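## Task

Gather both blue square cups onto a single top next to the arms, and both black-handled espresso tampers onto a single top, with all four upright in their current orientation and each base fully supported by that top. All other objects must finish resting directly on the same top they occupy now. Nothing may end up inside the slot on top of a weight, or the attempt fails. The result must hold without the robot supporting it. When finished, open the grippers and move the arms away.

## Robot and tools

Setup. Four identical i2rt Big YAM arms, named arm1, arm2, arm3 and arm4, each with six joints, a two-finger gripper and a wrist camera (arm1_cam_wrist to arm4_cam_wrist). Two fixed room cameras, room_a and room_b, watch the scene. With joints 1 and 6 at zero and the hand level and pointing ahead, the wrist camera rides above the hand looking toward the fingertips. Reach is roughly 1.0 m from the joint 1 axis. Loose objects may occasionally be nudged by outside disturbances.

Frame. Poses share one scene frame with its origin on the floor and +z upward. The hand point is midway between the fingertips; the hand z axis runs along the fingers and the fingers close along the hand y axis. Foot poses are never printed. Calls themselves contain no Cartesian values: every command is in joint space.

execute_actions. Argument "actions" is a list holding one action or none (empty list just reports state and images). An action is an object keyed by robot name; under each name goes "joints", an object of absolute joint targets by name, not offsets. Any subset of arms and joints may be given; all start together and may finish at different moments. Joint names, units and ranges: joint1_rad -2.879 to 2.879 (rotation of the whole arm about its base, positive counter-clockwise seen from above, zero points the arm along its foot's facing); joint2_rad 0 to 3.141 (shoulder, zero has the upper arm pointing back roughly level, increasing lifts it up then forward); joint3_rad 0 to 3.019 (elbow, zero folds the forearm onto the upper arm, increasing opens it); joint4_rad -1.692 to 1.57 (hand pitch, positive tips fingers up); joint5_rad -1.57 to 1.57 (hand yaw, positive toward the arm's right); joint6_rad -2.094 to 2.094 (hand roll, positive clockwise viewed from behind the hand); gripper_m 0 to 0.093 metres of fingertip gap. Done tolerances are ±0.045, ±0.14, ±0.09, ±0.055, ±0.03, ±0.035 rad and ±0.003 m respectively. Optional "cameras" lists which images to return (omitted, null or ["all"] gives all; [] gives none); the "pictures" line gives image order. An unknown key, camera or out-of-range number rejects the whole call and nothing moves. Example: {"arm1": {"joints": {"gripper_m": 0.05}}, "arm2": {"joints": {"joint1_rad": 0.3}}}.

wait: "seconds" from 0 to 10; commands nothing new and returns state and images. zoom_image: "camera" plus "region" [x0, y0, x1, y1] in pixels of that camera's latest full image, origin top-left, at most 504 by 504. finished_scene: "scene" is the number of the scene to close; it is final and reports success, then gives the next task.

Reading results. joint_positions reports joint angles; joint torques list the six arm joint drive outputs (no gripper), with per-arm offsets, scale and noise, nonzero even in free air, and friction can mimic or mask load. joint_status tells how each commanded motion ended. "off_target": stopped short and possibly still pushing. "contact_stop" or "time_out": the joint now holds where it stopped, though a timed-out joint may keep a target near its current spot (within 0.375, 0.375, 0.113, 0.225, 0.075, 0.3 rad for joints 1 to 6) and keep pushing, moving on if freed; on_its_own lists it. To relieve such pushing, command the reported position. A joint holding weight slowly sags. "joint command not followed", usually with a "cause:" line, means the self and inter-arm collision check blocked that arm's joint targets (the gripper part still runs); those joints show "not_followed" and may be retried on every later action until valid targets are sent. on_its_own reports uncommanded behaviour; its "held at" is the held target, not the actual angle. Omitted joints or arms may still drive toward earlier targets. Very small changes may not move a joint at all. Paths between postures can sweep widely because joints move at different speeds.

Hazards. If a result reports a stop, later motion, wait and finished_scene calls in the same reply are skipped. The arms do not stop on contact and can press hard; nothing reports arm-to-arm contact, and the collision check may react late and ignores fingers, gripper housings and wrist cameras. A hard squeeze between two arms fails the task and ends the run; a hard impact may too. Objects touching arms are not counted. Do not push anything out of the work area or to the floor, avoid drops, slips, slams and strong pushes, and keep everything out of the weight slots. Motors warm while carrying or pushing, even while you think; a MOTOR HOT line appears from 85 °C, and at 100 °C an OVER-TEMPERATURE FAULT drops that arm until it cools, with its unfinished keys showing "limit_stop_at_motor_heat" (resend the target afterward). Heat partly persists into the next scene. During thinking the robots keep the last command. Arms act independently, so one stalled arm does not pause the others. Before finishing, release every object so it rests unsupported, and pull the arms clear.

Each tool is called by a JSON object that holds its "fn" and its "kwargs", one argument or row to a line.

## Session

{"fn": "execute_actions", "kwargs": {
  "actions": []
}}

Scene clock: 0.00 s.
Joint torques (N m, as the arm reports them, + toward a larger angle): no reading
Motor temperatures (°C, as the motors report them): arm1=[29 27 28 27 28 29] | arm2=[28 27 27 28 26 29] | arm3=[29 26 28 30 28 28] | arm4=[26 26 28 28 29 29]
arm1.joint_positions: joint1_rad=+0.657 joint2_rad=+0.373 joint3_rad=+1.398 joint4_rad=-1.431 joint5_rad=+0.236 joint6_rad=-0.363 gripper_m=+0.094
arm1.joint_status: not commanded
arm1.hand: x=-1.7161 y=-0.5445 z=+1.3013 quat_wxyz=(-0.155, +0.820, +0.146, -0.532) (m; scene frame)
arm2.joint_positions: joint1_rad=-0.500 joint2_rad=+0.499 joint3_rad=+1.713 joint4_rad=-1.364 joint5_rad=+0.049 joint6_rad=-0.791 gripper_m=+0.094
arm2.joint_status: not commanded
arm2.hand: x=-0.5576 y=+0.5611 z=+1.4262 quat_wxyz=(-0.607, +0.697, -0.296, -0.241) (m; scene frame)
arm3.joint_positions: joint1_rad=-0.870 joint2_rad=+0.518 joint3_rad=+1.382 joint4_rad=-1.316 joint5_rad=+0.278 joint6_rad=-0.053 gripper_m=+0.095
arm3.joint_status: not commanded
arm3.hand: x=+0.7942 y=+0.5130 z=+1.3754 quat_wxyz=(-0.256, -0.655, -0.532, +0.471) (m; scene frame)
arm4.joint_positions: joint1_rad=+0.504 joint2_rad=+0.471 joint3_rad=+1.391 joint4_rad=-1.339 joint5_rad=-0.019 joint6_rad=-0.078 gripper_m=+0.094
arm4.joint_status: not commanded
arm4.hand: x=+1.4513 y=-0.5095 z=+1.3687 quat_wxyz=(-0.530, +0.255, -0.798, -0.129) (m; scene frame)
pictures: arm1_cam_wrist, arm2_cam_wrist, arm3_cam_wrist, arm4_cam_wrist, room_a, room_b
Images, in order (width x height): arm1_cam_wrist 672x504, arm2_cam_wrist 672x504, arm3_cam_wrist 672x504, arm4_cam_wrist 672x504, room_a 672x504, room_b 672x504.

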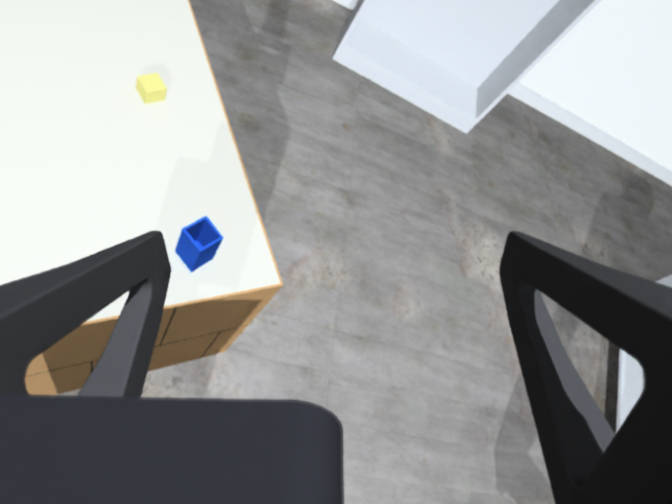

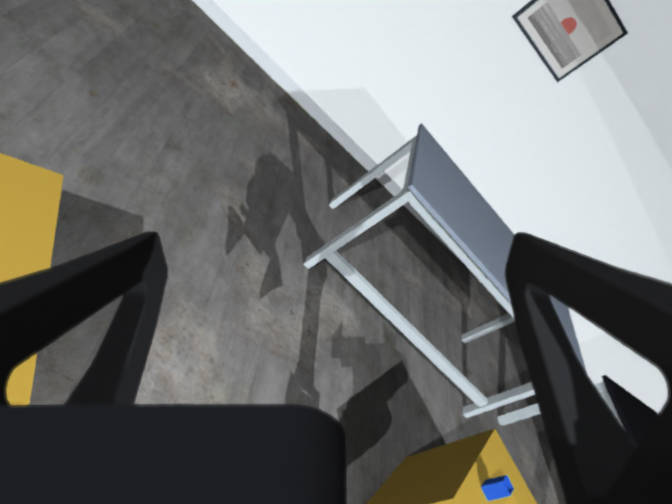

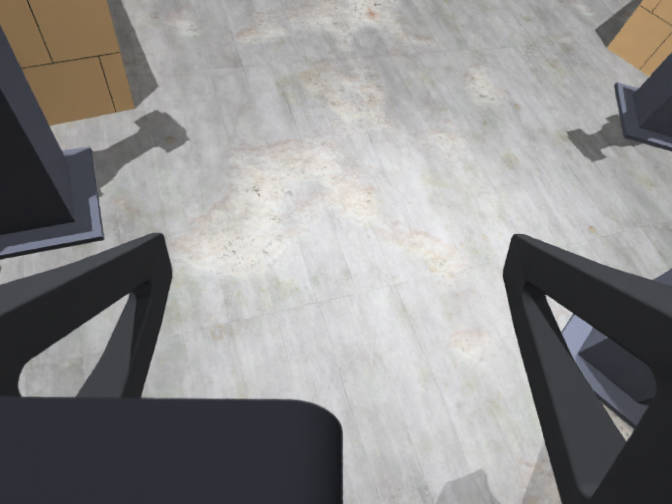

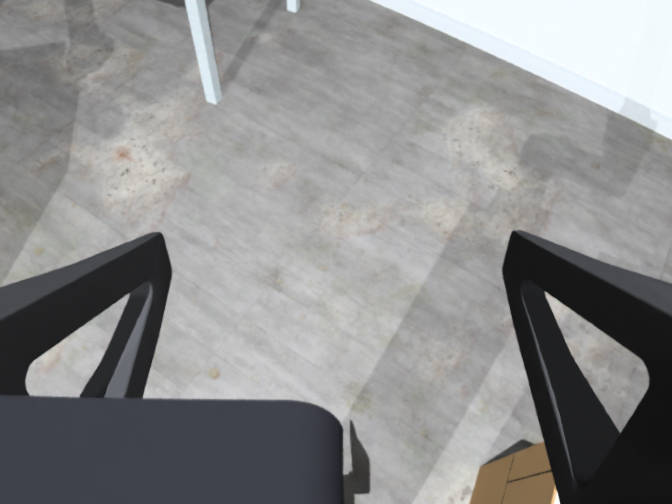

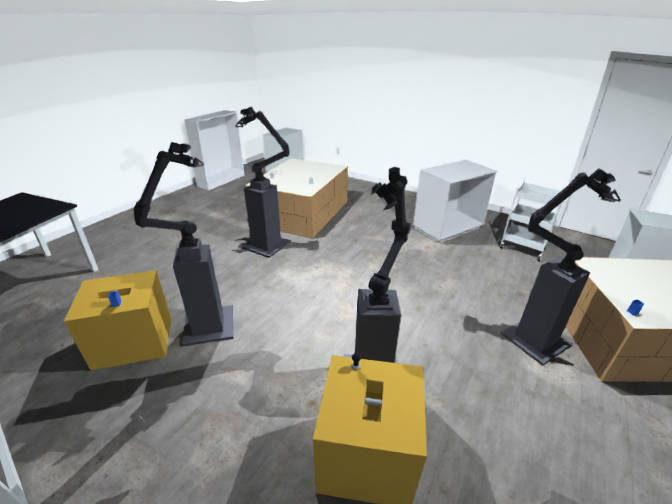

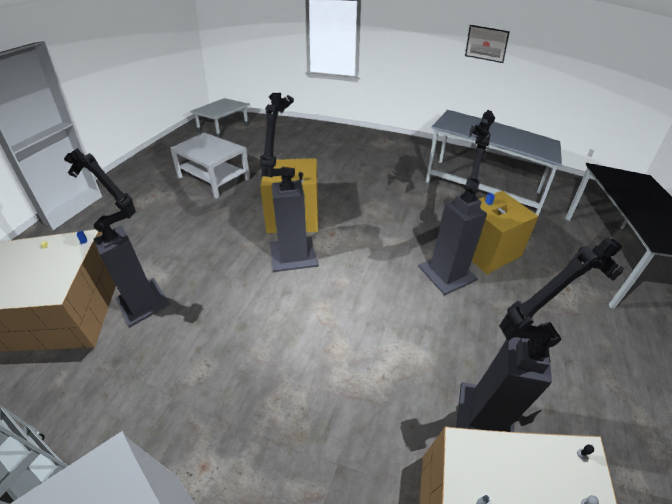

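{"fn": "zoom_image", "kwargs": {
  "camera": "room_a",
  "region": [280, 280, 480, 504]
}}

{"fn": "zoom_image", "kwargs": {
  "camera": "room_b",
  "region": [400, 330, 672, 504]
}}

{"fn": "zoom_image", "kwargs": {
  "camera": "room_a",
  "region": [40, 100, 360, 380]
}}

{"fn": "zoom_image", "kwargs": {
  "camera": "room_b",
  "region": [0, 80, 340, 360]
}}

Region (280, 280, 480, 504) of room_a's 672x504 image, scaled by 2.250, with more detail than that image has; it fills the left 450 columns of this view, and the rest is white.

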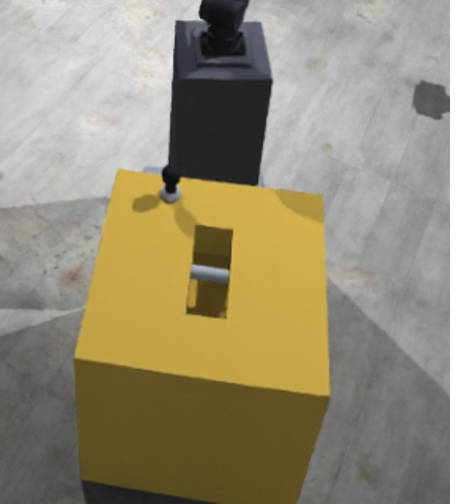

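Region (400, 330, 672, 504) of room_b's 672x504 image, scaled by 1.853, with more detail than that image has; it fills the top 322 rows of this view, and the rest is white.

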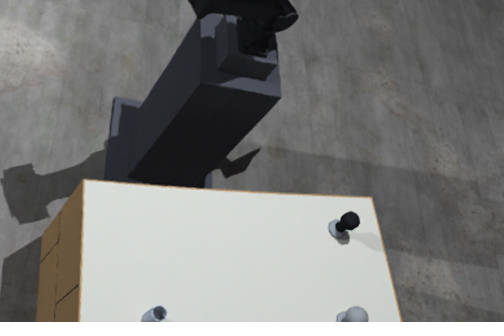

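Region (40, 100, 360, 380) of room_a's 672x504 image, scaled by 1.575, with more detail than that image has; it fills the top 441 rows of this view, and the rest is white.

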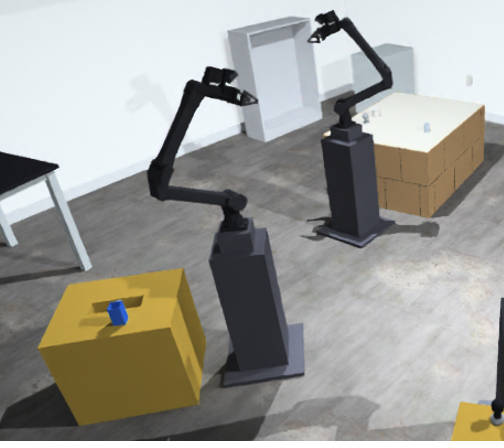

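Region (0, 80, 340, 360) of room_b's 672x504 image, scaled by 1.482, with more detail than that image has; it fills the top 415 rows of this view, and the rest is white.

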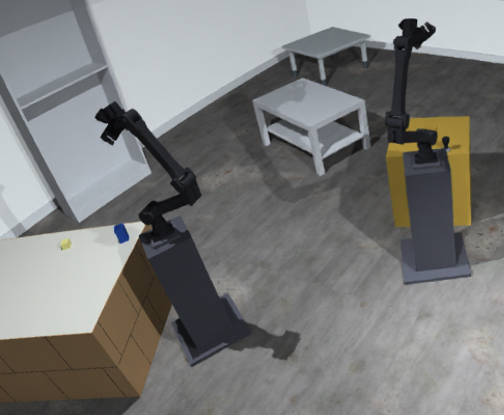

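{"fn": "execute_actions", "kwargs": {
  "actions": [
    {"arm1":{"joints":{"joint1_rad":0.75,"joint2_rad":1.2,"joint3_rad":1.0,"joint4_rad":-1.0,"joint5_rad":0,"joint6_rad":0}},"arm2":{"joints":{"joint1_rad":-0.3,"joint2_rad":1.0,"joint3_rad":0.7,"joint4_rad":-0.9,"joint5_rad":0,"joint6_rad":0}},"arm3":{"joints":{"joint1_rad":2.3,"joint2_rad":1.1,"joint3_rad":1.3,"joint4_rad":-1.3,"joint5_rad":0,"joint6_rad":0}},"arm4":{"joints":{"joint1_rad":-0.7,"joint2_rad":1.4,"joint3_rad":1.0,"joint4_rad":-0.7,"joint5_rad":0,"joint6_rad":0}}}
  ]
}}

Scene clock: 24.67 s.
Joint torques (N m, as the arm reports them, + toward a larger angle): arm1=[ 0.85 -6.72 10.25  1.99  0.02  0.2 ] | arm2=[ 0.43 -5.46 10.87  2.05  0.    0.2 ] | arm3=[-0.75 -9.11 11.37  0.98 -0.07 -0.06] | arm4=[ -0.6  -11.85  10.02   1.48   0.13   0.13]
Motor temperatures (°C, as the motors report them): arm1=[29 28 30 27 28 29] | arm2=[28 27 29 29 26 29] | arm3=[29 27 31 30 28 28] | arm4=[26 27 31 29 29 29]
arm1.joint_positions: joint1_rad=+0.747 joint2_rad=+1.192 joint3_rad=+0.985 joint4_rad=-1.013 joint5_rad=+0.002 joint6_rad=-0.016 gripper_m=+0.094
arm1.joint_status: all done
arm1.hand: x=-1.9884 y=-0.6635 z=+0.9359 quat_wxyz=(+0.020, +0.977, +0.124, -0.172) (m; scene frame)
arm2.joint_positions: joint1_rad=-0.305 joint2_rad=+1.004 joint3_rad=+0.696 joint4_rad=-0.921 joint5_rad=+0.002 joint6_rad=-0.013 gripper_m=+0.094
arm2.joint_status: all done
arm2.hand: x=-0.6363 y=+0.7790 z=+0.8739 quat_wxyz=(-0.108, +0.772, -0.612, -0.134) (m; scene frame)
arm3.joint_positions: joint1_rad=+2.297 joint2_rad=+1.110 joint3_rad=+1.281 joint4_rad=-1.314 joint5_rad=+0.001 joint6_rad=-0.007 gripper_m=+0.095
arm3.joint_status: all done
arm3.hand: x=+0.8819 y=+1.0911 z=+1.1569 quat_wxyz=(-0.158, +0.673, -0.708, -0.146) (m; scene frame)
arm4.joint_positions: joint1_rad=-0.701 joint2_rad=+1.402 joint3_rad=+0.993 joint4_rad=-0.712 joint5_rad=-0.001 joint6_rad=-0.013 gripper_m=+0.094
arm4.joint_status: all done
arm4.hand: x=+1.6817 y=-0.8994 z=+0.9434 quat_wxyz=(-0.210, -0.318, -0.922, +0.073) (m; scene frame)
pictures: arm1_cam_wrist, arm2_cam_wrist, arm3_cam_wrist, arm4_cam_wrist, room_a, room_b
Images, in order (width x height): arm1_cam_wrist 672x504, arm2_cam_wrist 672x504, arm3_cam_wrist 672x504, arm4_cam_wrist 672x504, room_a 672x504, room_b 672x504.

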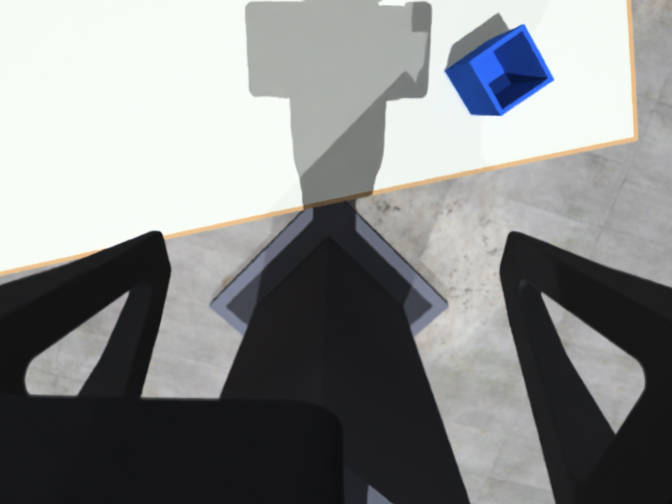

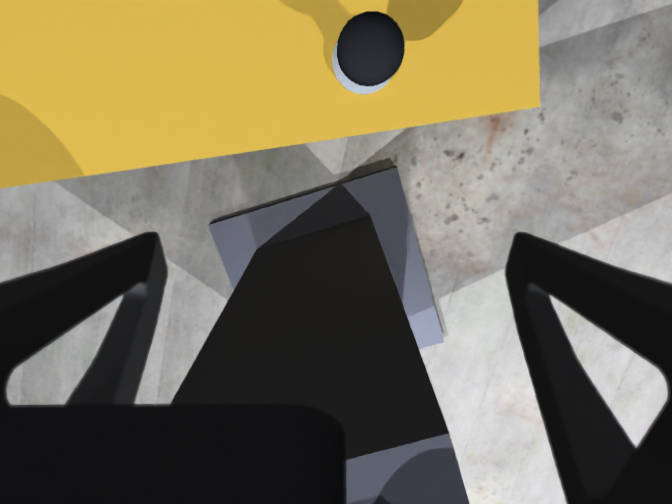

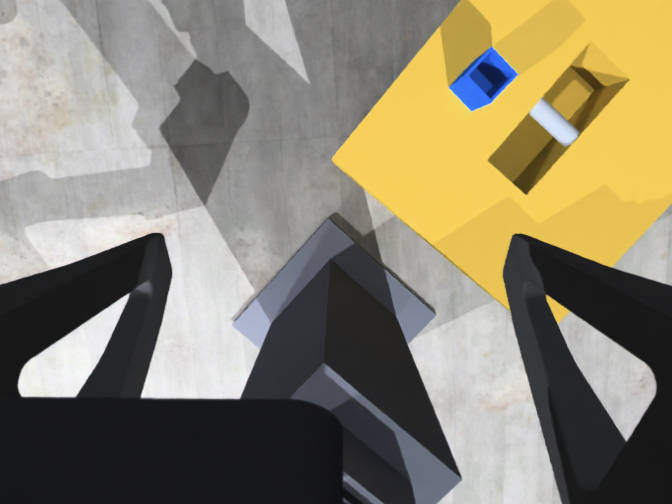

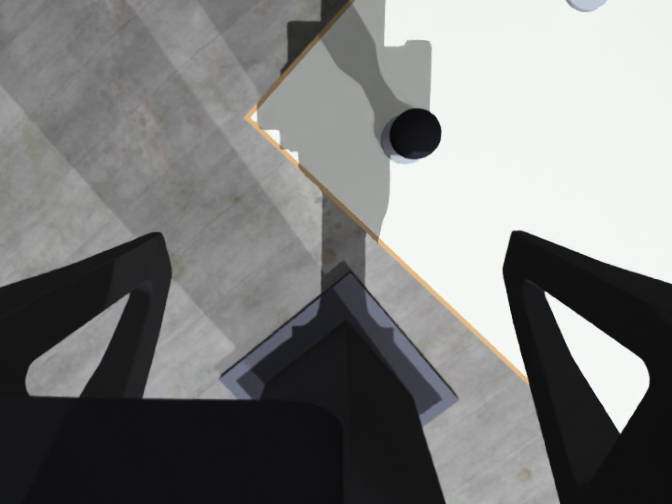

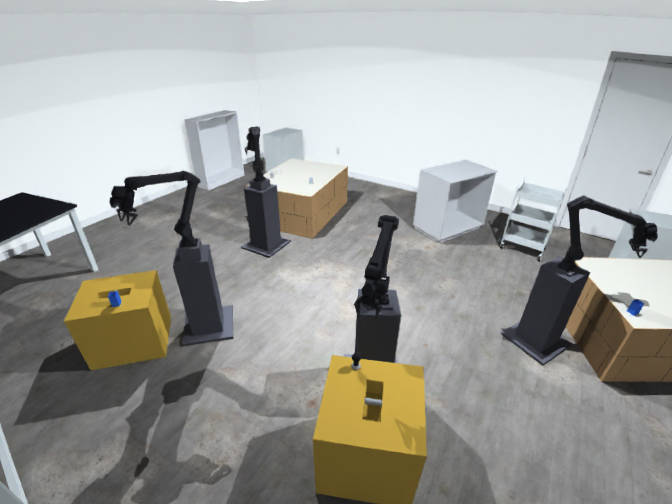

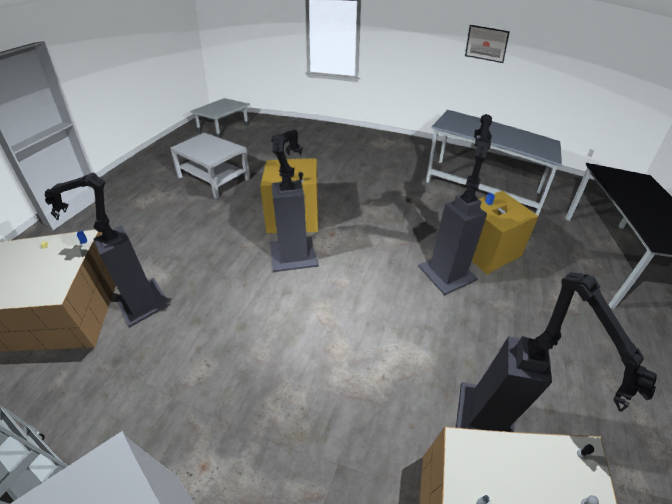

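{"fn": "execute_actions", "kwargs": {
  "actions": [
    {"arm1":{"joints":{"joint4_rad":-0.4}},"arm2":{"joints":{"joint3_rad":1.3}},"arm3":{"joints":{"joint2_rad":1.6}},"arm4":{"joints":{"joint5_rad":0.5}}}
  ],
  "cameras": ["arm1_cam_wrist","arm2_cam_wrist","arm4_cam_wrist"]
}}

Scene clock: 42.87 s.
Joint torques (N m, as the arm reports them, + toward a larger angle): arm1=[ 1.22 -7.1  11.02  2.8  -0.01  0.18] | arm2=[ 0.21 -5.68 15.14  2.59  0.    0.2 ] | arm3=[ -0.5  -17.75  10.42   0.13  -0.05  -0.08] | arm4=[ -0.51 -12.01  10.01   1.48   0.55   0.18]
Motor temperatures (°C, as the motors report them): arm1=[29 28 32 27 28 29] | arm2=[28 27 32 29 26 29] | arm3=[29 27 33 30 28 28] | arm4=[26 27 32 29 29 29]
arm1.joint_positions: joint1_rad=+0.747 joint2_rad=+1.192 joint3_rad=+0.985 joint4_rad=-0.417 joint5_rad=+0.002 joint6_rad=-0.016 gripper_m=+0.094
arm1.joint_status: all done
arm1.hand: x=-2.1006 y=-0.6904 z=+1.0227 quat_wxyz=(+0.051, +0.884, +0.112, -0.452) (m; scene frame)
arm2.joint_positions: joint1_rad=-0.305 joint2_rad=+0.999 joint3_rad=+1.259 joint4_rad=-0.914 joint5_rad=+0.002 joint6_rad=-0.013 gripper_m=+0.094
arm2.joint_status: all done
arm2.hand: x=-0.6598 y=+0.8915 z=+1.1701 quat_wxyz=(-0.280, +0.701, -0.557, -0.346) (m; scene frame)
arm3.joint_positions: joint1_rad=+2.297 joint2_rad=+1.608 joint3_rad=+1.281 joint4_rad=-1.314 joint5_rad=+0.001 joint6_rad=-0.007 gripper_m=+0.095
arm3.joint_status: all done
arm3.hand: x=+0.8857 y=+1.1476 z=+0.9545 quat_wxyz=(+0.023, +0.688, -0.725, +0.023) (m; scene frame)
arm4.joint_positions: joint1_rad=-0.701 joint2_rad=+1.402 joint3_rad=+0.993 joint4_rad=-0.712 joint5_rad=+0.496 joint6_rad=-0.013 gripper_m=+0.094
arm4.joint_status: all done
arm4.hand: x=+1.6233 y=-0.9578 z=+0.9618 quat_wxyz=(-0.123, -0.360, -0.876, +0.297) (m; scene frame)
pictures: arm1_cam_wrist, arm2_cam_wrist, arm4_cam_wrist
Images, in order (width x height): arm1_cam_wrist 672x504, arm2_cam_wrist 672x504, arm4_cam_wrist 672x504.

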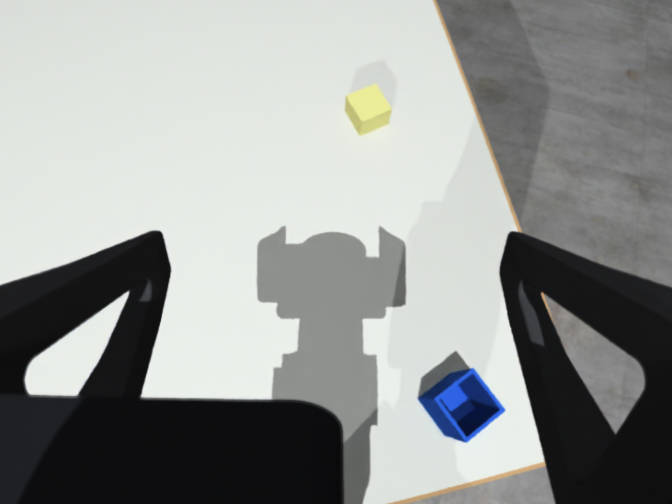

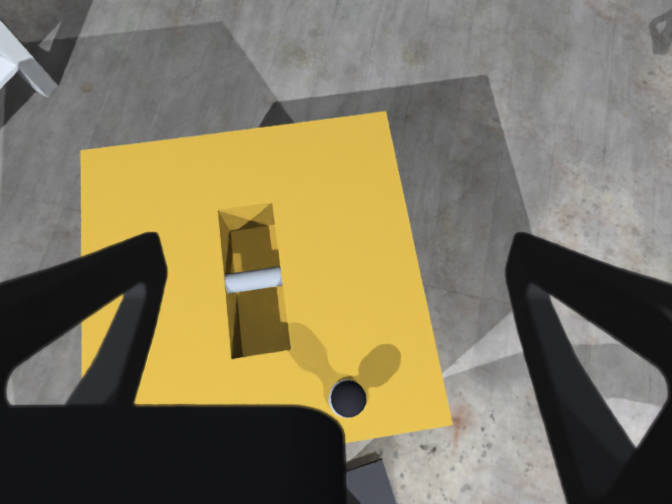

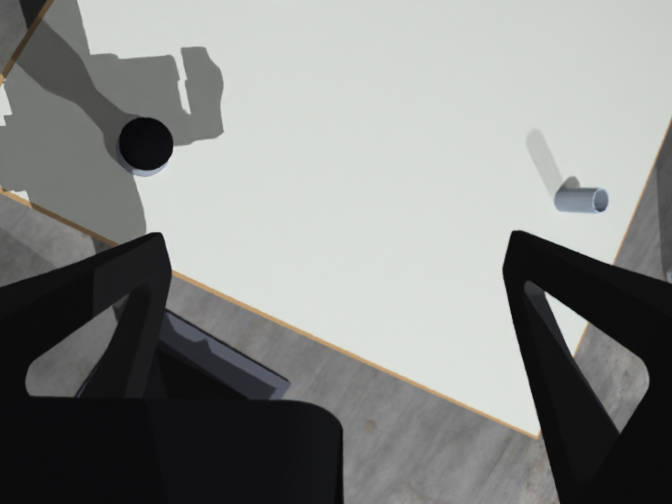

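{"fn": "execute_actions", "kwargs": {
  "actions": [
    {"arm1":{"joints":{"joint1_rad":0.457,"joint2_rad":1.774,"joint3_rad":1.25,"joint4_rad":-1.01,"joint5_rad":0,"joint6_rad":0}},"arm2":{"joints":{"joint1_rad":-0.37,"joint2_rad":1.542,"joint3_rad":0.935,"joint4_rad":-0.95,"joint5_rad":0,"joint6_rad":0}},"arm3":{"joints":{"joint1_rad":1.913,"joint2_rad":2.05,"joint3_rad":1.40,"joint4_rad":-0.87,"joint5_rad":0,"joint6_rad":0}},"arm4":{"joints":{"joint1_rad":-0.835,"joint2_rad":1.955,"joint3_rad":1.335,"joint4_rad":-0.91,"joint5_rad":0,"joint6_rad":0}}}
  ]
}}

Scene clock: 82.67 s.
Joint torques (N m, as the arm reports them, + toward a larger angle): arm1=[  0.15 -14.99   8.91   0.36   0.14   0.19] | arm2=[  0.3  -11.98  11.01  -0.25   0.02   0.2 ] | arm3=[ -0.31 -23.02   9.12   0.31  -0.02  -0.08] | arm4=[ -0.76 -19.7   10.77   0.25  -0.01   0.11]
Motor temperatures (°C, as the motors report them): arm1=[29 28 33 28 28 29] | arm2=[28 27 37 29 26 29] | arm3=[29 28 33 30 28 28] | arm4=[26 28 33 29 29 29]
arm1.joint_positions: joint1_rad=+0.454 joint2_rad=+1.786 joint3_rad=+1.228 joint4_rad=-1.002 joint5_rad=+0.001 joint6_rad=-0.015 gripper_m=+0.094
arm1.joint_status: all done
arm1.hand: x=-2.0909 y=-0.5417 z=+0.7750 quat_wxyz=(+0.001, +1.000, -0.020, -0.004) (m; scene frame)
arm2.joint_positions: joint1_rad=-0.369 joint2_rad=+1.559 joint3_rad=+0.906 joint4_rad=-0.941 joint5_rad=+0.001 joint6_rad=-0.013 gripper_m=+0.094
arm2.joint_status: all done
arm2.hand: x=-0.6261 y=+0.8433 z=+0.7675 quat_wxyz=(+0.008, +0.764, -0.646, +0.006) (m; scene frame)
arm3.joint_positions: joint1_rad=+1.910 joint2_rad=+2.057 joint3_rad=+1.380 joint4_rad=-0.888 joint5_rad=+0.000 joint6_rad=-0.006 gripper_m=+0.095
arm3.joint_status: all done
arm3.hand: x=+1.1000 y=+1.2046 z=+0.7653 quat_wxyz=(-0.005, +0.536, -0.844, -0.003) (m; scene frame)
arm4.joint_positions: joint1_rad=-0.843 joint2_rad=+1.970 joint3_rad=+1.297 joint4_rad=-0.906 joint5_rad=+0.004 joint6_rad=-0.013 gripper_m=+0.094
arm4.joint_status: all done
arm4.hand: x=+1.6658 y=-0.9837 z=+0.7707 quat_wxyz=(+0.004, -0.392, -0.920, -0.001) (m; scene frame)
pictures: arm1_cam_wrist, arm2_cam_wrist, arm3_cam_wrist, arm4_cam_wrist, room_a, room_b
Images, in order (width x height): arm1_cam_wrist 672x504, arm2_cam_wrist 672x504, arm3_cam_wrist 672x504, arm4_cam_wrist 672x504, room_a 672x504, room_b 672x504.

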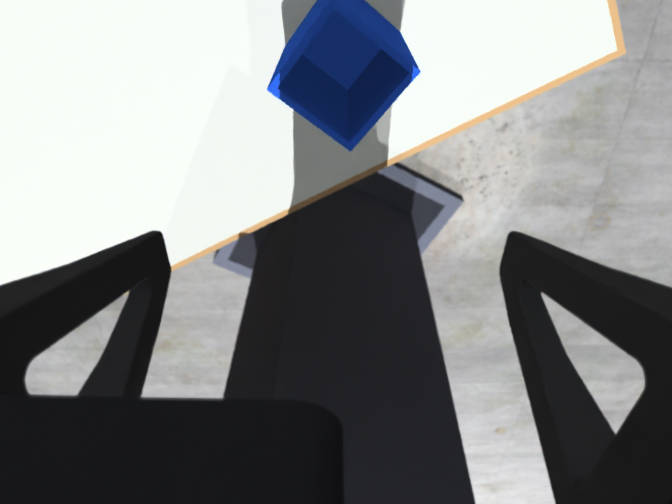

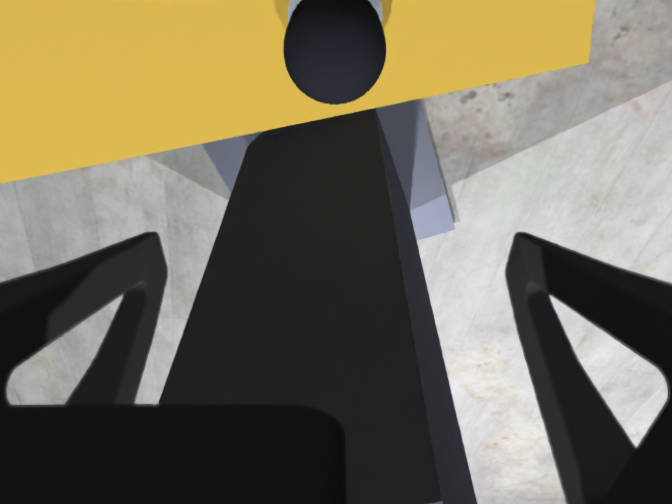

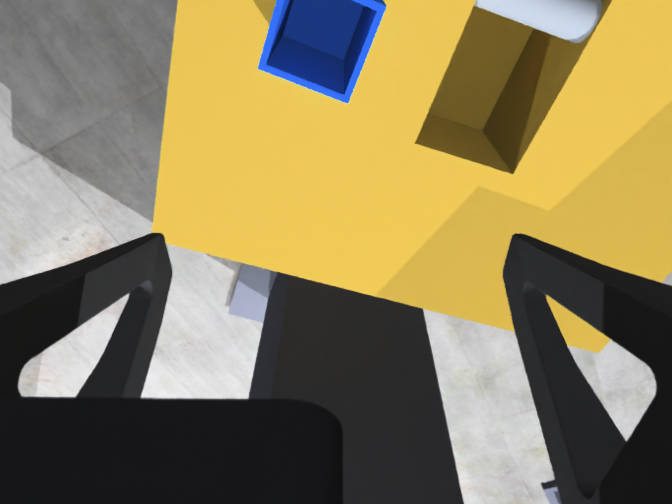

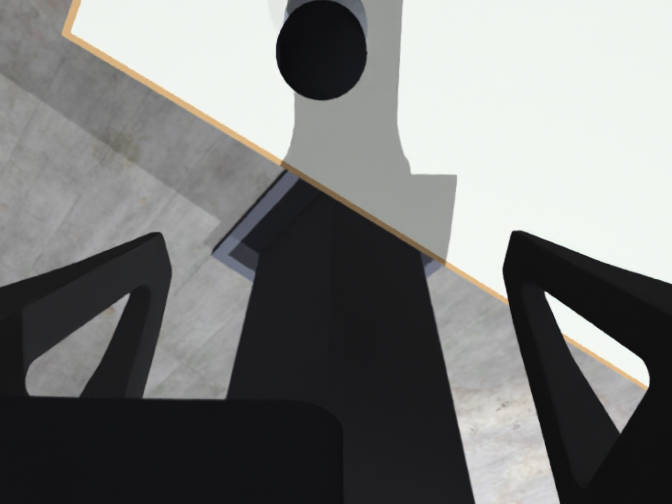

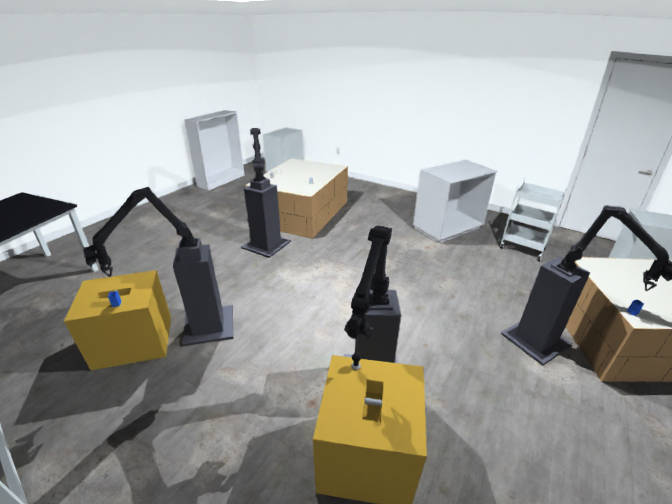

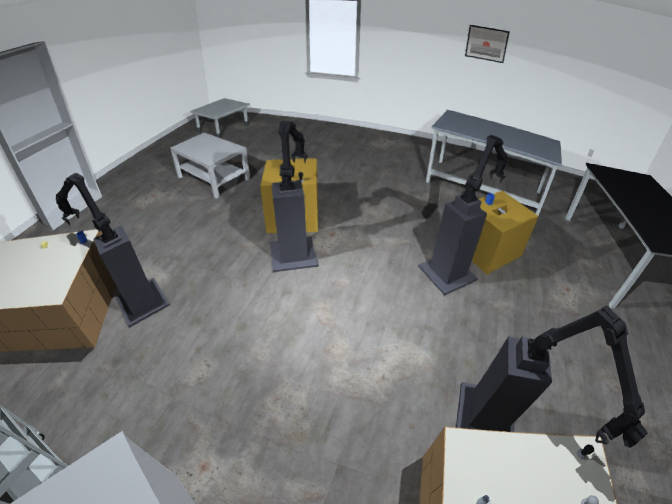

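{"fn": "execute_actions", "kwargs": {
  "actions": [
    {"arm1":{"joints":{"joint1_rad":0.447,"joint2_rad":1.938,"joint3_rad":1.215,"joint4_rad":-0.812,"joint6_rad":0.645}},"arm2":{"joints":{"joint1_rad":-1.2,"joint3_rad":1.13,"joint4_rad":0.0}},"arm3":{"joints":{"joint1_rad":1.926,"joint2_rad":2.33,"joint3_rad":1.48,"joint4_rad":-0.675,"joint6_rad":0.36}},"arm4":{"joints":{"joint1_rad":-0.825,"joint2_rad":2.242,"joint3_rad":1.335,"joint4_rad":-0.605}}}
  ]
}}

Scene clock: 99.63 s.
Joint torques (N m, as the arm reports them, + toward a larger angle): arm1=[  0.03 -16.79   6.98   1.27   0.11   0.17] | arm2=[  0.58 -15.08  12.87   3.16   0.04   0.18] | arm3=[  0.04 -24.9    7.53   0.3    0.02  -0.04] | arm4=[  0.04 -21.25   7.65   0.53  -0.02   0.13]
Motor temperatures (°C, as the motors report them): arm1=[29 29 33 27 28 29] | arm2=[28 28 35 29 26 29] | arm3=[29 29 33 30 28 28] | arm4=[26 29 34 29 29 29]
arm1.joint_positions: joint1_rad=+0.454 joint2_rad=+1.947 joint3_rad=+1.211 joint4_rad=-0.822 joint5_rad=+0.001 joint6_rad=+0.628 gripper_m=+0.094
arm1.joint_status: all done
arm1.hand: x=-2.1056 y=-0.5412 z=+0.6930 quat_wxyz=(+0.002, +0.942, -0.335, -0.005) (m; scene frame)
arm2.joint_positions: joint1_rad=-1.207 joint2_rad=+1.557 joint3_rad=+1.107 joint4_rad=-0.026 joint5_rad=+0.001 joint6_rad=-0.011 gripper_m=+0.094
arm2.joint_status: all done
arm2.hand: x=-0.1578 y=+0.9658 z=+0.9641 quat_wxyz=(-0.470, +0.369, -0.770, -0.223) (m; scene frame)
arm3.joint_positions: joint1_rad=+1.916 joint2_rad=+2.340 joint3_rad=+1.461 joint4_rad=-0.693 joint5_rad=+0.000 joint6_rad=+0.351 gripper_m=+0.095
arm3.joint_status: all done
arm3.hand: x=+1.1057 y=+1.2240 z=+0.6319 quat_wxyz=(-0.002, +0.380, -0.925, -0.001) (m; scene frame)
arm4.joint_positions: joint1_rad=-0.836 joint2_rad=+2.254 joint3_rad=+1.312 joint4_rad=-0.613 joint5_rad=+0.004 joint6_rad=-0.013 gripper_m=+0.094
arm4.joint_status: all done
arm4.hand: x=+1.6788 y=-0.9908 z=+0.6284 quat_wxyz=(-0.007, -0.389, -0.921, +0.004) (m; scene frame)
pictures: arm1_cam_wrist, arm2_cam_wrist, arm3_cam_wrist, arm4_cam_wrist, room_a, room_b
Images, in order (width x height): arm1_cam_wrist 672x504, arm2_cam_wrist 672x504, arm3_cam_wrist 672x504, arm4_cam_wrist 672x504, room_a 672x504, room_b 672x504.

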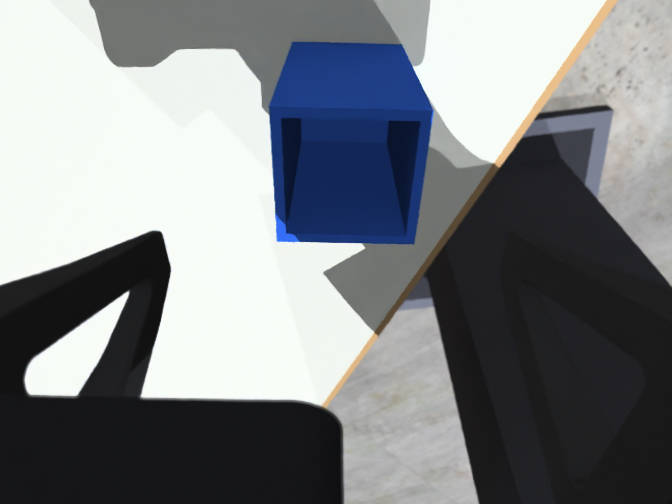

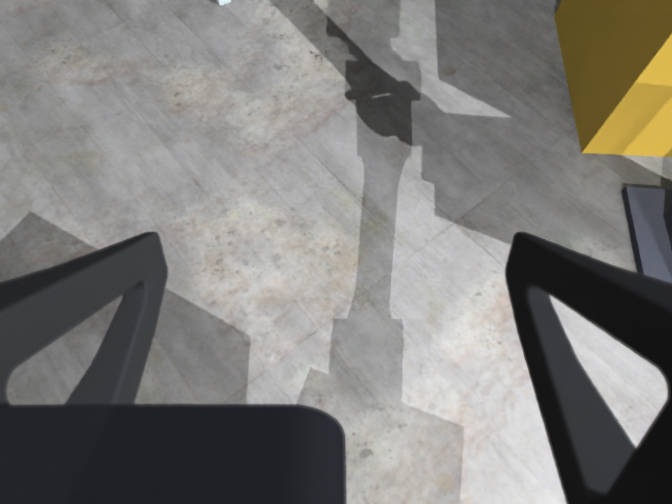

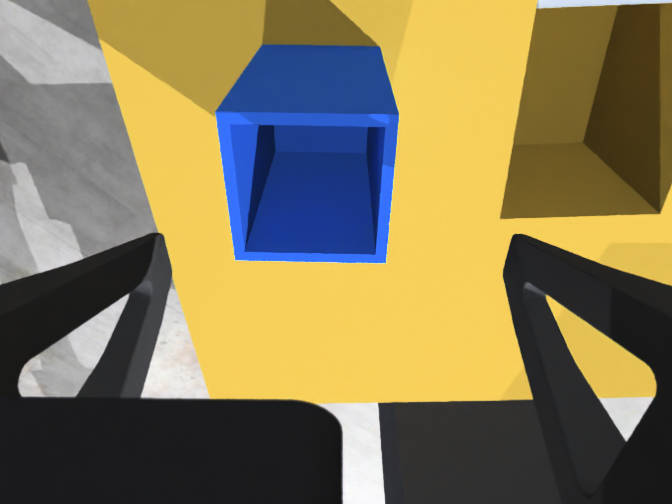

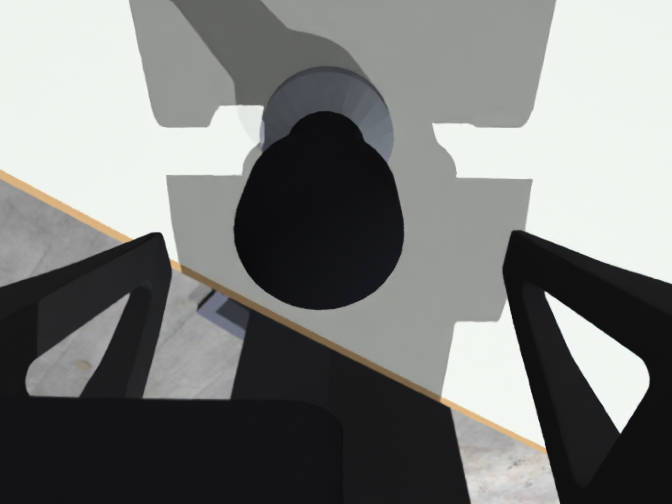

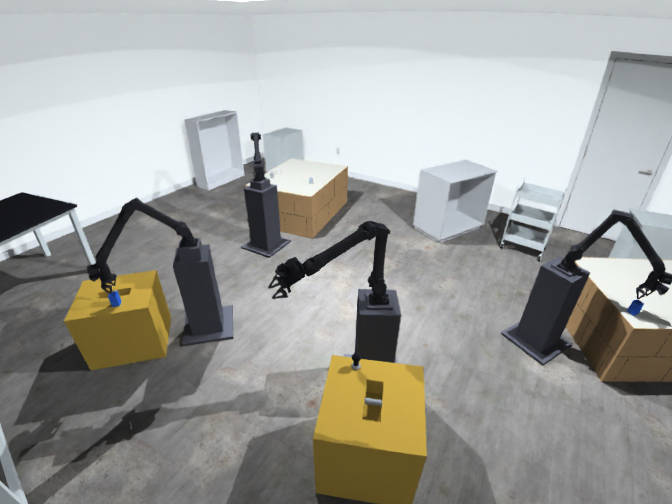

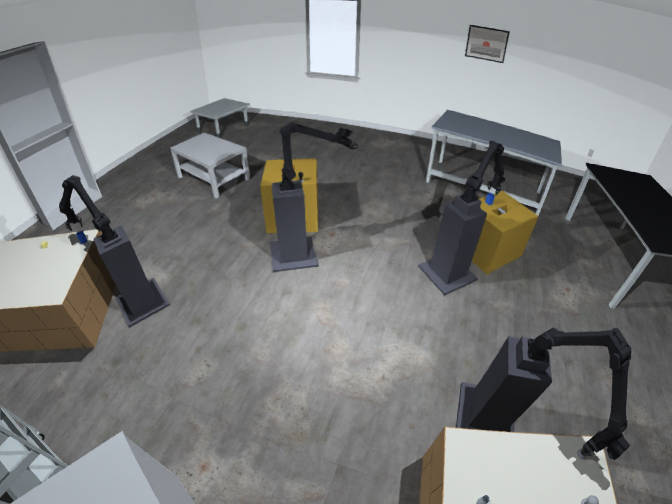

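{"fn": "execute_actions", "kwargs": {
  "actions": [
    {"arm1":{"joints":{"joint1_rad":0.433,"joint2_rad":2.057,"joint3_rad":1.21,"joint4_rad":-0.70}},"arm2":{"joints":{"joint1_rad":-1.922,"joint2_rad":1.75,"joint3_rad":1.13,"joint4_rad":0.33}},"arm3":{"joints":{"joint1_rad":1.935,"joint2_rad":2.432,"joint3_rad":1.545,"joint4_rad":-0.638}},"arm4":{"joints":{"joint1_rad":-0.816,"joint2_rad":2.272,"joint3_rad":1.375,"joint4_rad":-0.642}}}
  ],
  "cameras": ["arm1_cam_wrist","arm3_cam_wrist","arm4_cam_wrist"]
}}

Scene clock: 119.10 s.
Joint torques (N m, as the arm reports them, + toward a larger angle): arm1=[ -0.02 -16.61   6.01   0.98   0.12   0.2 ] | arm2=[  0.46 -17.51  11.77   3.16  -0.01   0.15] | arm3=[ -0.23 -24.79   7.26   0.18   0.01  -0.06] | arm4=[ -0.01 -19.59   9.04   0.1   -0.03   0.11]
Motor temperatures (°C, as the motors report them): arm1=[29 30 32 27 28 29] | arm2=[28 29 36 29 26 29] | arm3=[29 30 32 30 28 28] | arm4=[26 30 33 29 29 29]
arm1.joint_positions: joint1_rad=+0.436 joint2_rad=+2.058 joint3_rad=+1.211 joint4_rad=-0.709 joint5_rad=+0.001 joint6_rad=+0.629 gripper_m=+0.094
arm1.joint_status: all done
arm1.hand: x=-2.1100 y=-0.5317 z=+0.6384 quat_wxyz=(+0.003, +0.939, -0.344, -0.005) (m; scene frame)
arm2.joint_positions: joint1_rad=-1.926 joint2_rad=+1.771 joint3_rad=+1.107 joint4_rad=+0.304 joint5_rad=+0.002 joint6_rad=-0.010 gripper_m=+0.094
arm2.joint_status: all done
arm2.hand: x=+0.1180 y=+0.5801 z=+0.8964 quat_wxyz=(-0.565, +0.072, -0.820, -0.046) (m; scene frame)
arm3.joint_positions: joint1_rad=+1.926 joint2_rad=+2.425 joint3_rad=+1.527 joint4_rad=-0.651 joint5_rad=+0.000 joint6_rad=+0.352 gripper_m=+0.095
arm3.joint_status: all done
arm3.hand: x=+1.1081 y=+1.2431 z=+0.6004 quat_wxyz=(-0.010, +0.384, -0.923, -0.009) (m; scene frame)
arm4.joint_positions: joint1_rad=-0.827 joint2_rad=+2.265 joint3_rad=+1.337 joint4_rad=-0.636 joint5_rad=+0.004 joint6_rad=-0.013 gripper_m=+0.094
arm4.joint_status: all done
arm4.hand: x=+1.6857 y=-0.9907 z=+0.6279 quat_wxyz=(-0.003, -0.385, -0.923, +0.002) (m; scene frame)
pictures: arm1_cam_wrist, arm3_cam_wrist, arm4_cam_wrist
Images, in order (width x height): arm1_cam_wrist 672x504, arm3_cam_wrist 672x504, arm4_cam_wrist 672x504.

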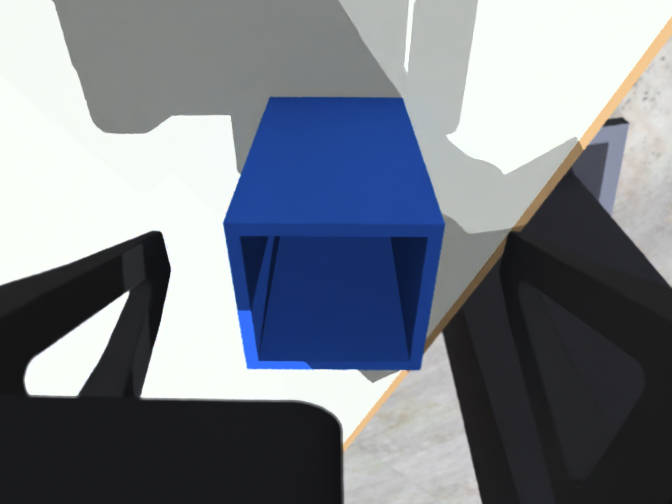

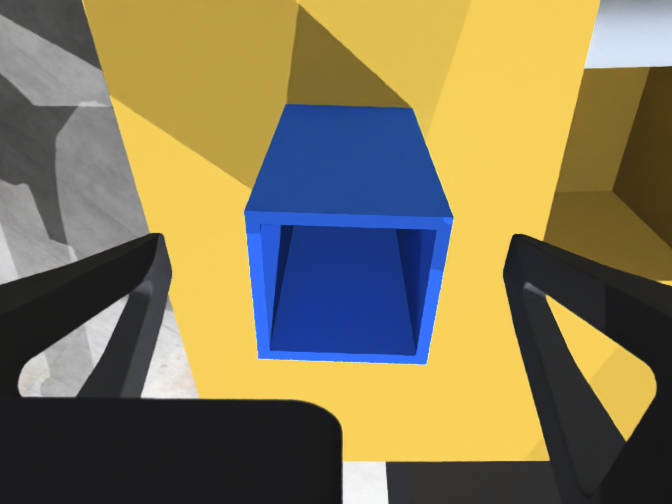

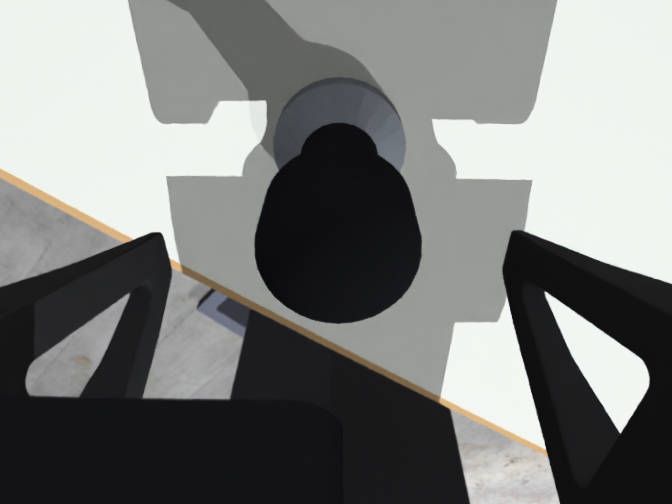

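{"fn": "execute_actions", "kwargs": {
  "actions": [
    {"arm1":{"joints":{"joint2_rad":2.092,"gripper_m":0.068}},"arm3":{"joints":{"joint2_rad":2.467,"gripper_m":0.07}},"arm4":{"joints":{"joint2_rad":2.302,"joint4_rad":-0.595,"gripper_m":0.065}}}
  ],
  "cameras": []
}}

{"fn": "execute_actions", "kwargs": {
  "actions": [
    {"arm1":{"joints":{"gripper_m":0.035}},"arm3":{"joints":{"gripper_m":0.035}},"arm4":{"joints":{"gripper_m":0.03}}}
  ],
  "cameras": ["arm1_cam_wrist","arm3_cam_wrist","arm4_cam_wrist"]
}}

Scene clock: 125.17 s.
Joint torques (N m, as the arm reports them, + toward a larger angle): arm1=[  0.37 -14.99   5.88   1.1    0.12   0.2 ] | arm2=[  0.17 -17.67  11.67   3.15   0.01   0.17] | arm3=[ -0.13 -24.31   7.15   0.17   0.01  -0.05] | arm4=[  0.12 -20.82   8.7    0.64  -0.01   0.09]
Motor temperatures (°C, as the motors report them): arm1=[29 30 32 27 28 29] | arm2=[28 29 36 29 26 29] | arm3=[29 30 32 30 28 28] | arm4=[26 30 33 29 29 29]
arm1.joint_positions: joint1_rad=+0.436 joint2_rad=+2.069 joint3_rad=+1.211 joint4_rad=-0.709 joint5_rad=+0.001 joint6_rad=+0.629 gripper_m=+0.068
arm1.joint_status: all done
arm1.hand: x=-2.1075 y=-0.5319 z=+0.6331 quat_wxyz=(+0.001, +0.939, -0.344, +0.000) (m; scene frame)
arm2.joint_positions: joint1_rad=-1.926 joint2_rad=+1.771 joint3_rad=+1.107 joint4_rad=+0.304 joint5_rad=+0.002 joint6_rad=-0.010 gripper_m=+0.094
arm2.joint_status: not commanded
arm2.hand: x=+0.1180 y=+0.5801 z=+0.8964 quat_wxyz=(-0.565, +0.072, -0.820, -0.046) (m; scene frame)
arm3.joint_positions: joint1_rad=+1.926 joint2_rad=+2.453 joint3_rad=+1.527 joint4_rad=-0.651 joint5_rad=+0.000 joint6_rad=+0.352 gripper_m=+0.070
arm3.joint_status: all done
arm3.hand: x=+1.1040 y=+1.2341 z=+0.5843 quat_wxyz=(+0.000, +0.384, -0.923, +0.000) (m; scene frame)
arm4.joint_positions: joint1_rad=-0.827 joint2_rad=+2.302 joint3_rad=+1.339 joint4_rad=-0.604 joint5_rad=+0.004 joint6_rad=-0.013 gripper_m=+0.065
arm4.joint_status: all done
arm4.hand: x=+1.6838 y=-0.9888 z=+0.6090 quat_wxyz=(-0.002, -0.385, -0.923, +0.001) (m; scene frame)
pictures: none
No camera images: the call's "cameras" was empty. Leave "cameras" out to get every camera's image.

Scene clock: 125.73 s.
Joint torques (N m, as the arm reports them, + toward a larger angle): arm1=[  0.26 -15.69   5.92   0.87   0.13   0.16] | arm2=[  0.48 -17.34  11.74   3.22   0.01   0.16] | arm3=[ -0.06 -24.1    7.24   0.13   0.01  -0.07] | arm4=[ -0.02 -20.73   8.68   0.45  -0.01   0.11]
Motor temperatures (°C, as the motors report them): arm1=[29 30 32 27 28 29] | arm2=[28 29 36 29 26 29] | arm3=[29 30 32 30 28 28] | arm4=[26 30 33 29 29 29]
arm1.joint_positions: joint1_rad=+0.436 joint2_rad=+2.069 joint3_rad=+1.211 joint4_rad=-0.709 joint5_rad=+0.001 joint6_rad=+0.629 gripper_m=+0.053
arm1.joint_status: gripper_m off_target (ended at +0.053, target +0.035)
arm1.hand: x=-2.1075 y=-0.5319 z=+0.6331 quat_wxyz=(+0.001, +0.939, -0.344, +0.000) (m; scene frame)
arm2.joint_positions: joint1_rad=-1.926 joint2_rad=+1.771 joint3_rad=+1.107 joint4_rad=+0.304 joint5_rad=+0.002 joint6_rad=-0.010 gripper_m=+0.094
arm2.joint_status: not commanded
arm2.hand: x=+0.1180 y=+0.5801 z=+0.8964 quat_wxyz=(-0.565, +0.072, -0.820, -0.046) (m; scene frame)
arm3.joint_positions: joint1_rad=+1.926 joint2_rad=+2.453 joint3_rad=+1.527 joint4_rad=-0.651 joint5_rad=+0.000 joint6_rad=+0.352 gripper_m=+0.053
arm3.joint_status: gripper_m off_target (ended at +0.053, target +0.035)
arm3.hand: x=+1.1040 y=+1.2341 z=+0.5843 quat_wxyz=(+0.000, +0.384, -0.923, +0.000) (m; scene frame)
arm4.joint_positions: joint1_rad=-0.827 joint2_rad=+2.302 joint3_rad=+1.339 joint4_rad=-0.601 joint5_rad=+0.003 joint6_rad=-0.012 gripper_m=+0.045
arm4.joint_status: gripper_m off_target (ended at +0.045, target +0.030)
arm4.hand: x=+1.6845 y=-0.9892 z=+0.6091 quat_wxyz=(-0.003, -0.385, -0.923, +0.001) (m; scene frame)
pictures: arm1_cam_wrist, arm3_cam_wrist, arm4_cam_wrist
Images, in order (width x height): arm1_cam_wrist 672x504, arm3_cam_wrist 672x504, arm4_cam_wrist 672x504.

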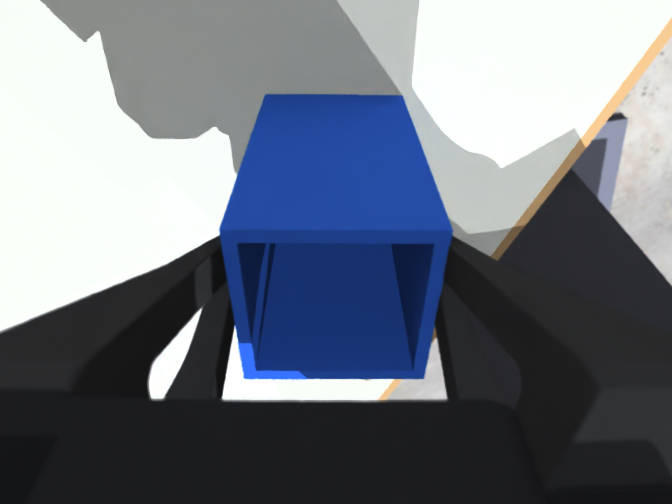

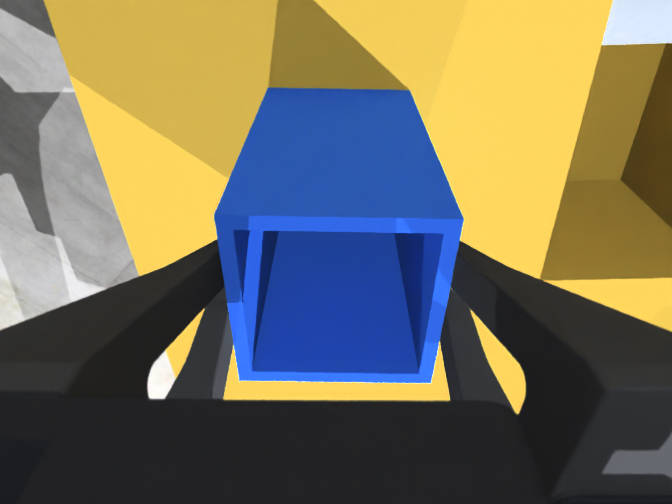

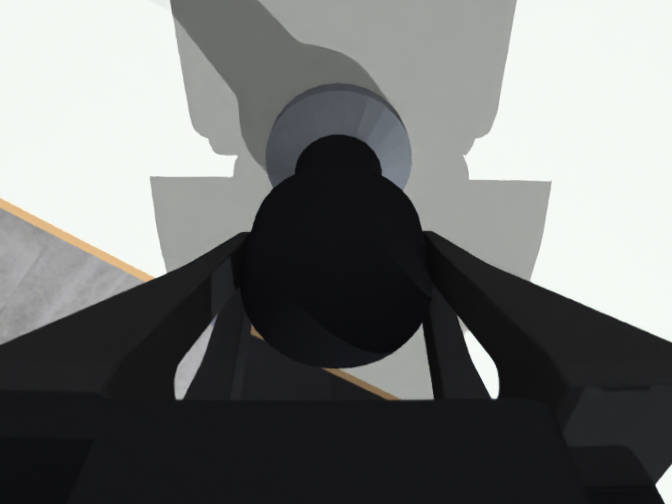

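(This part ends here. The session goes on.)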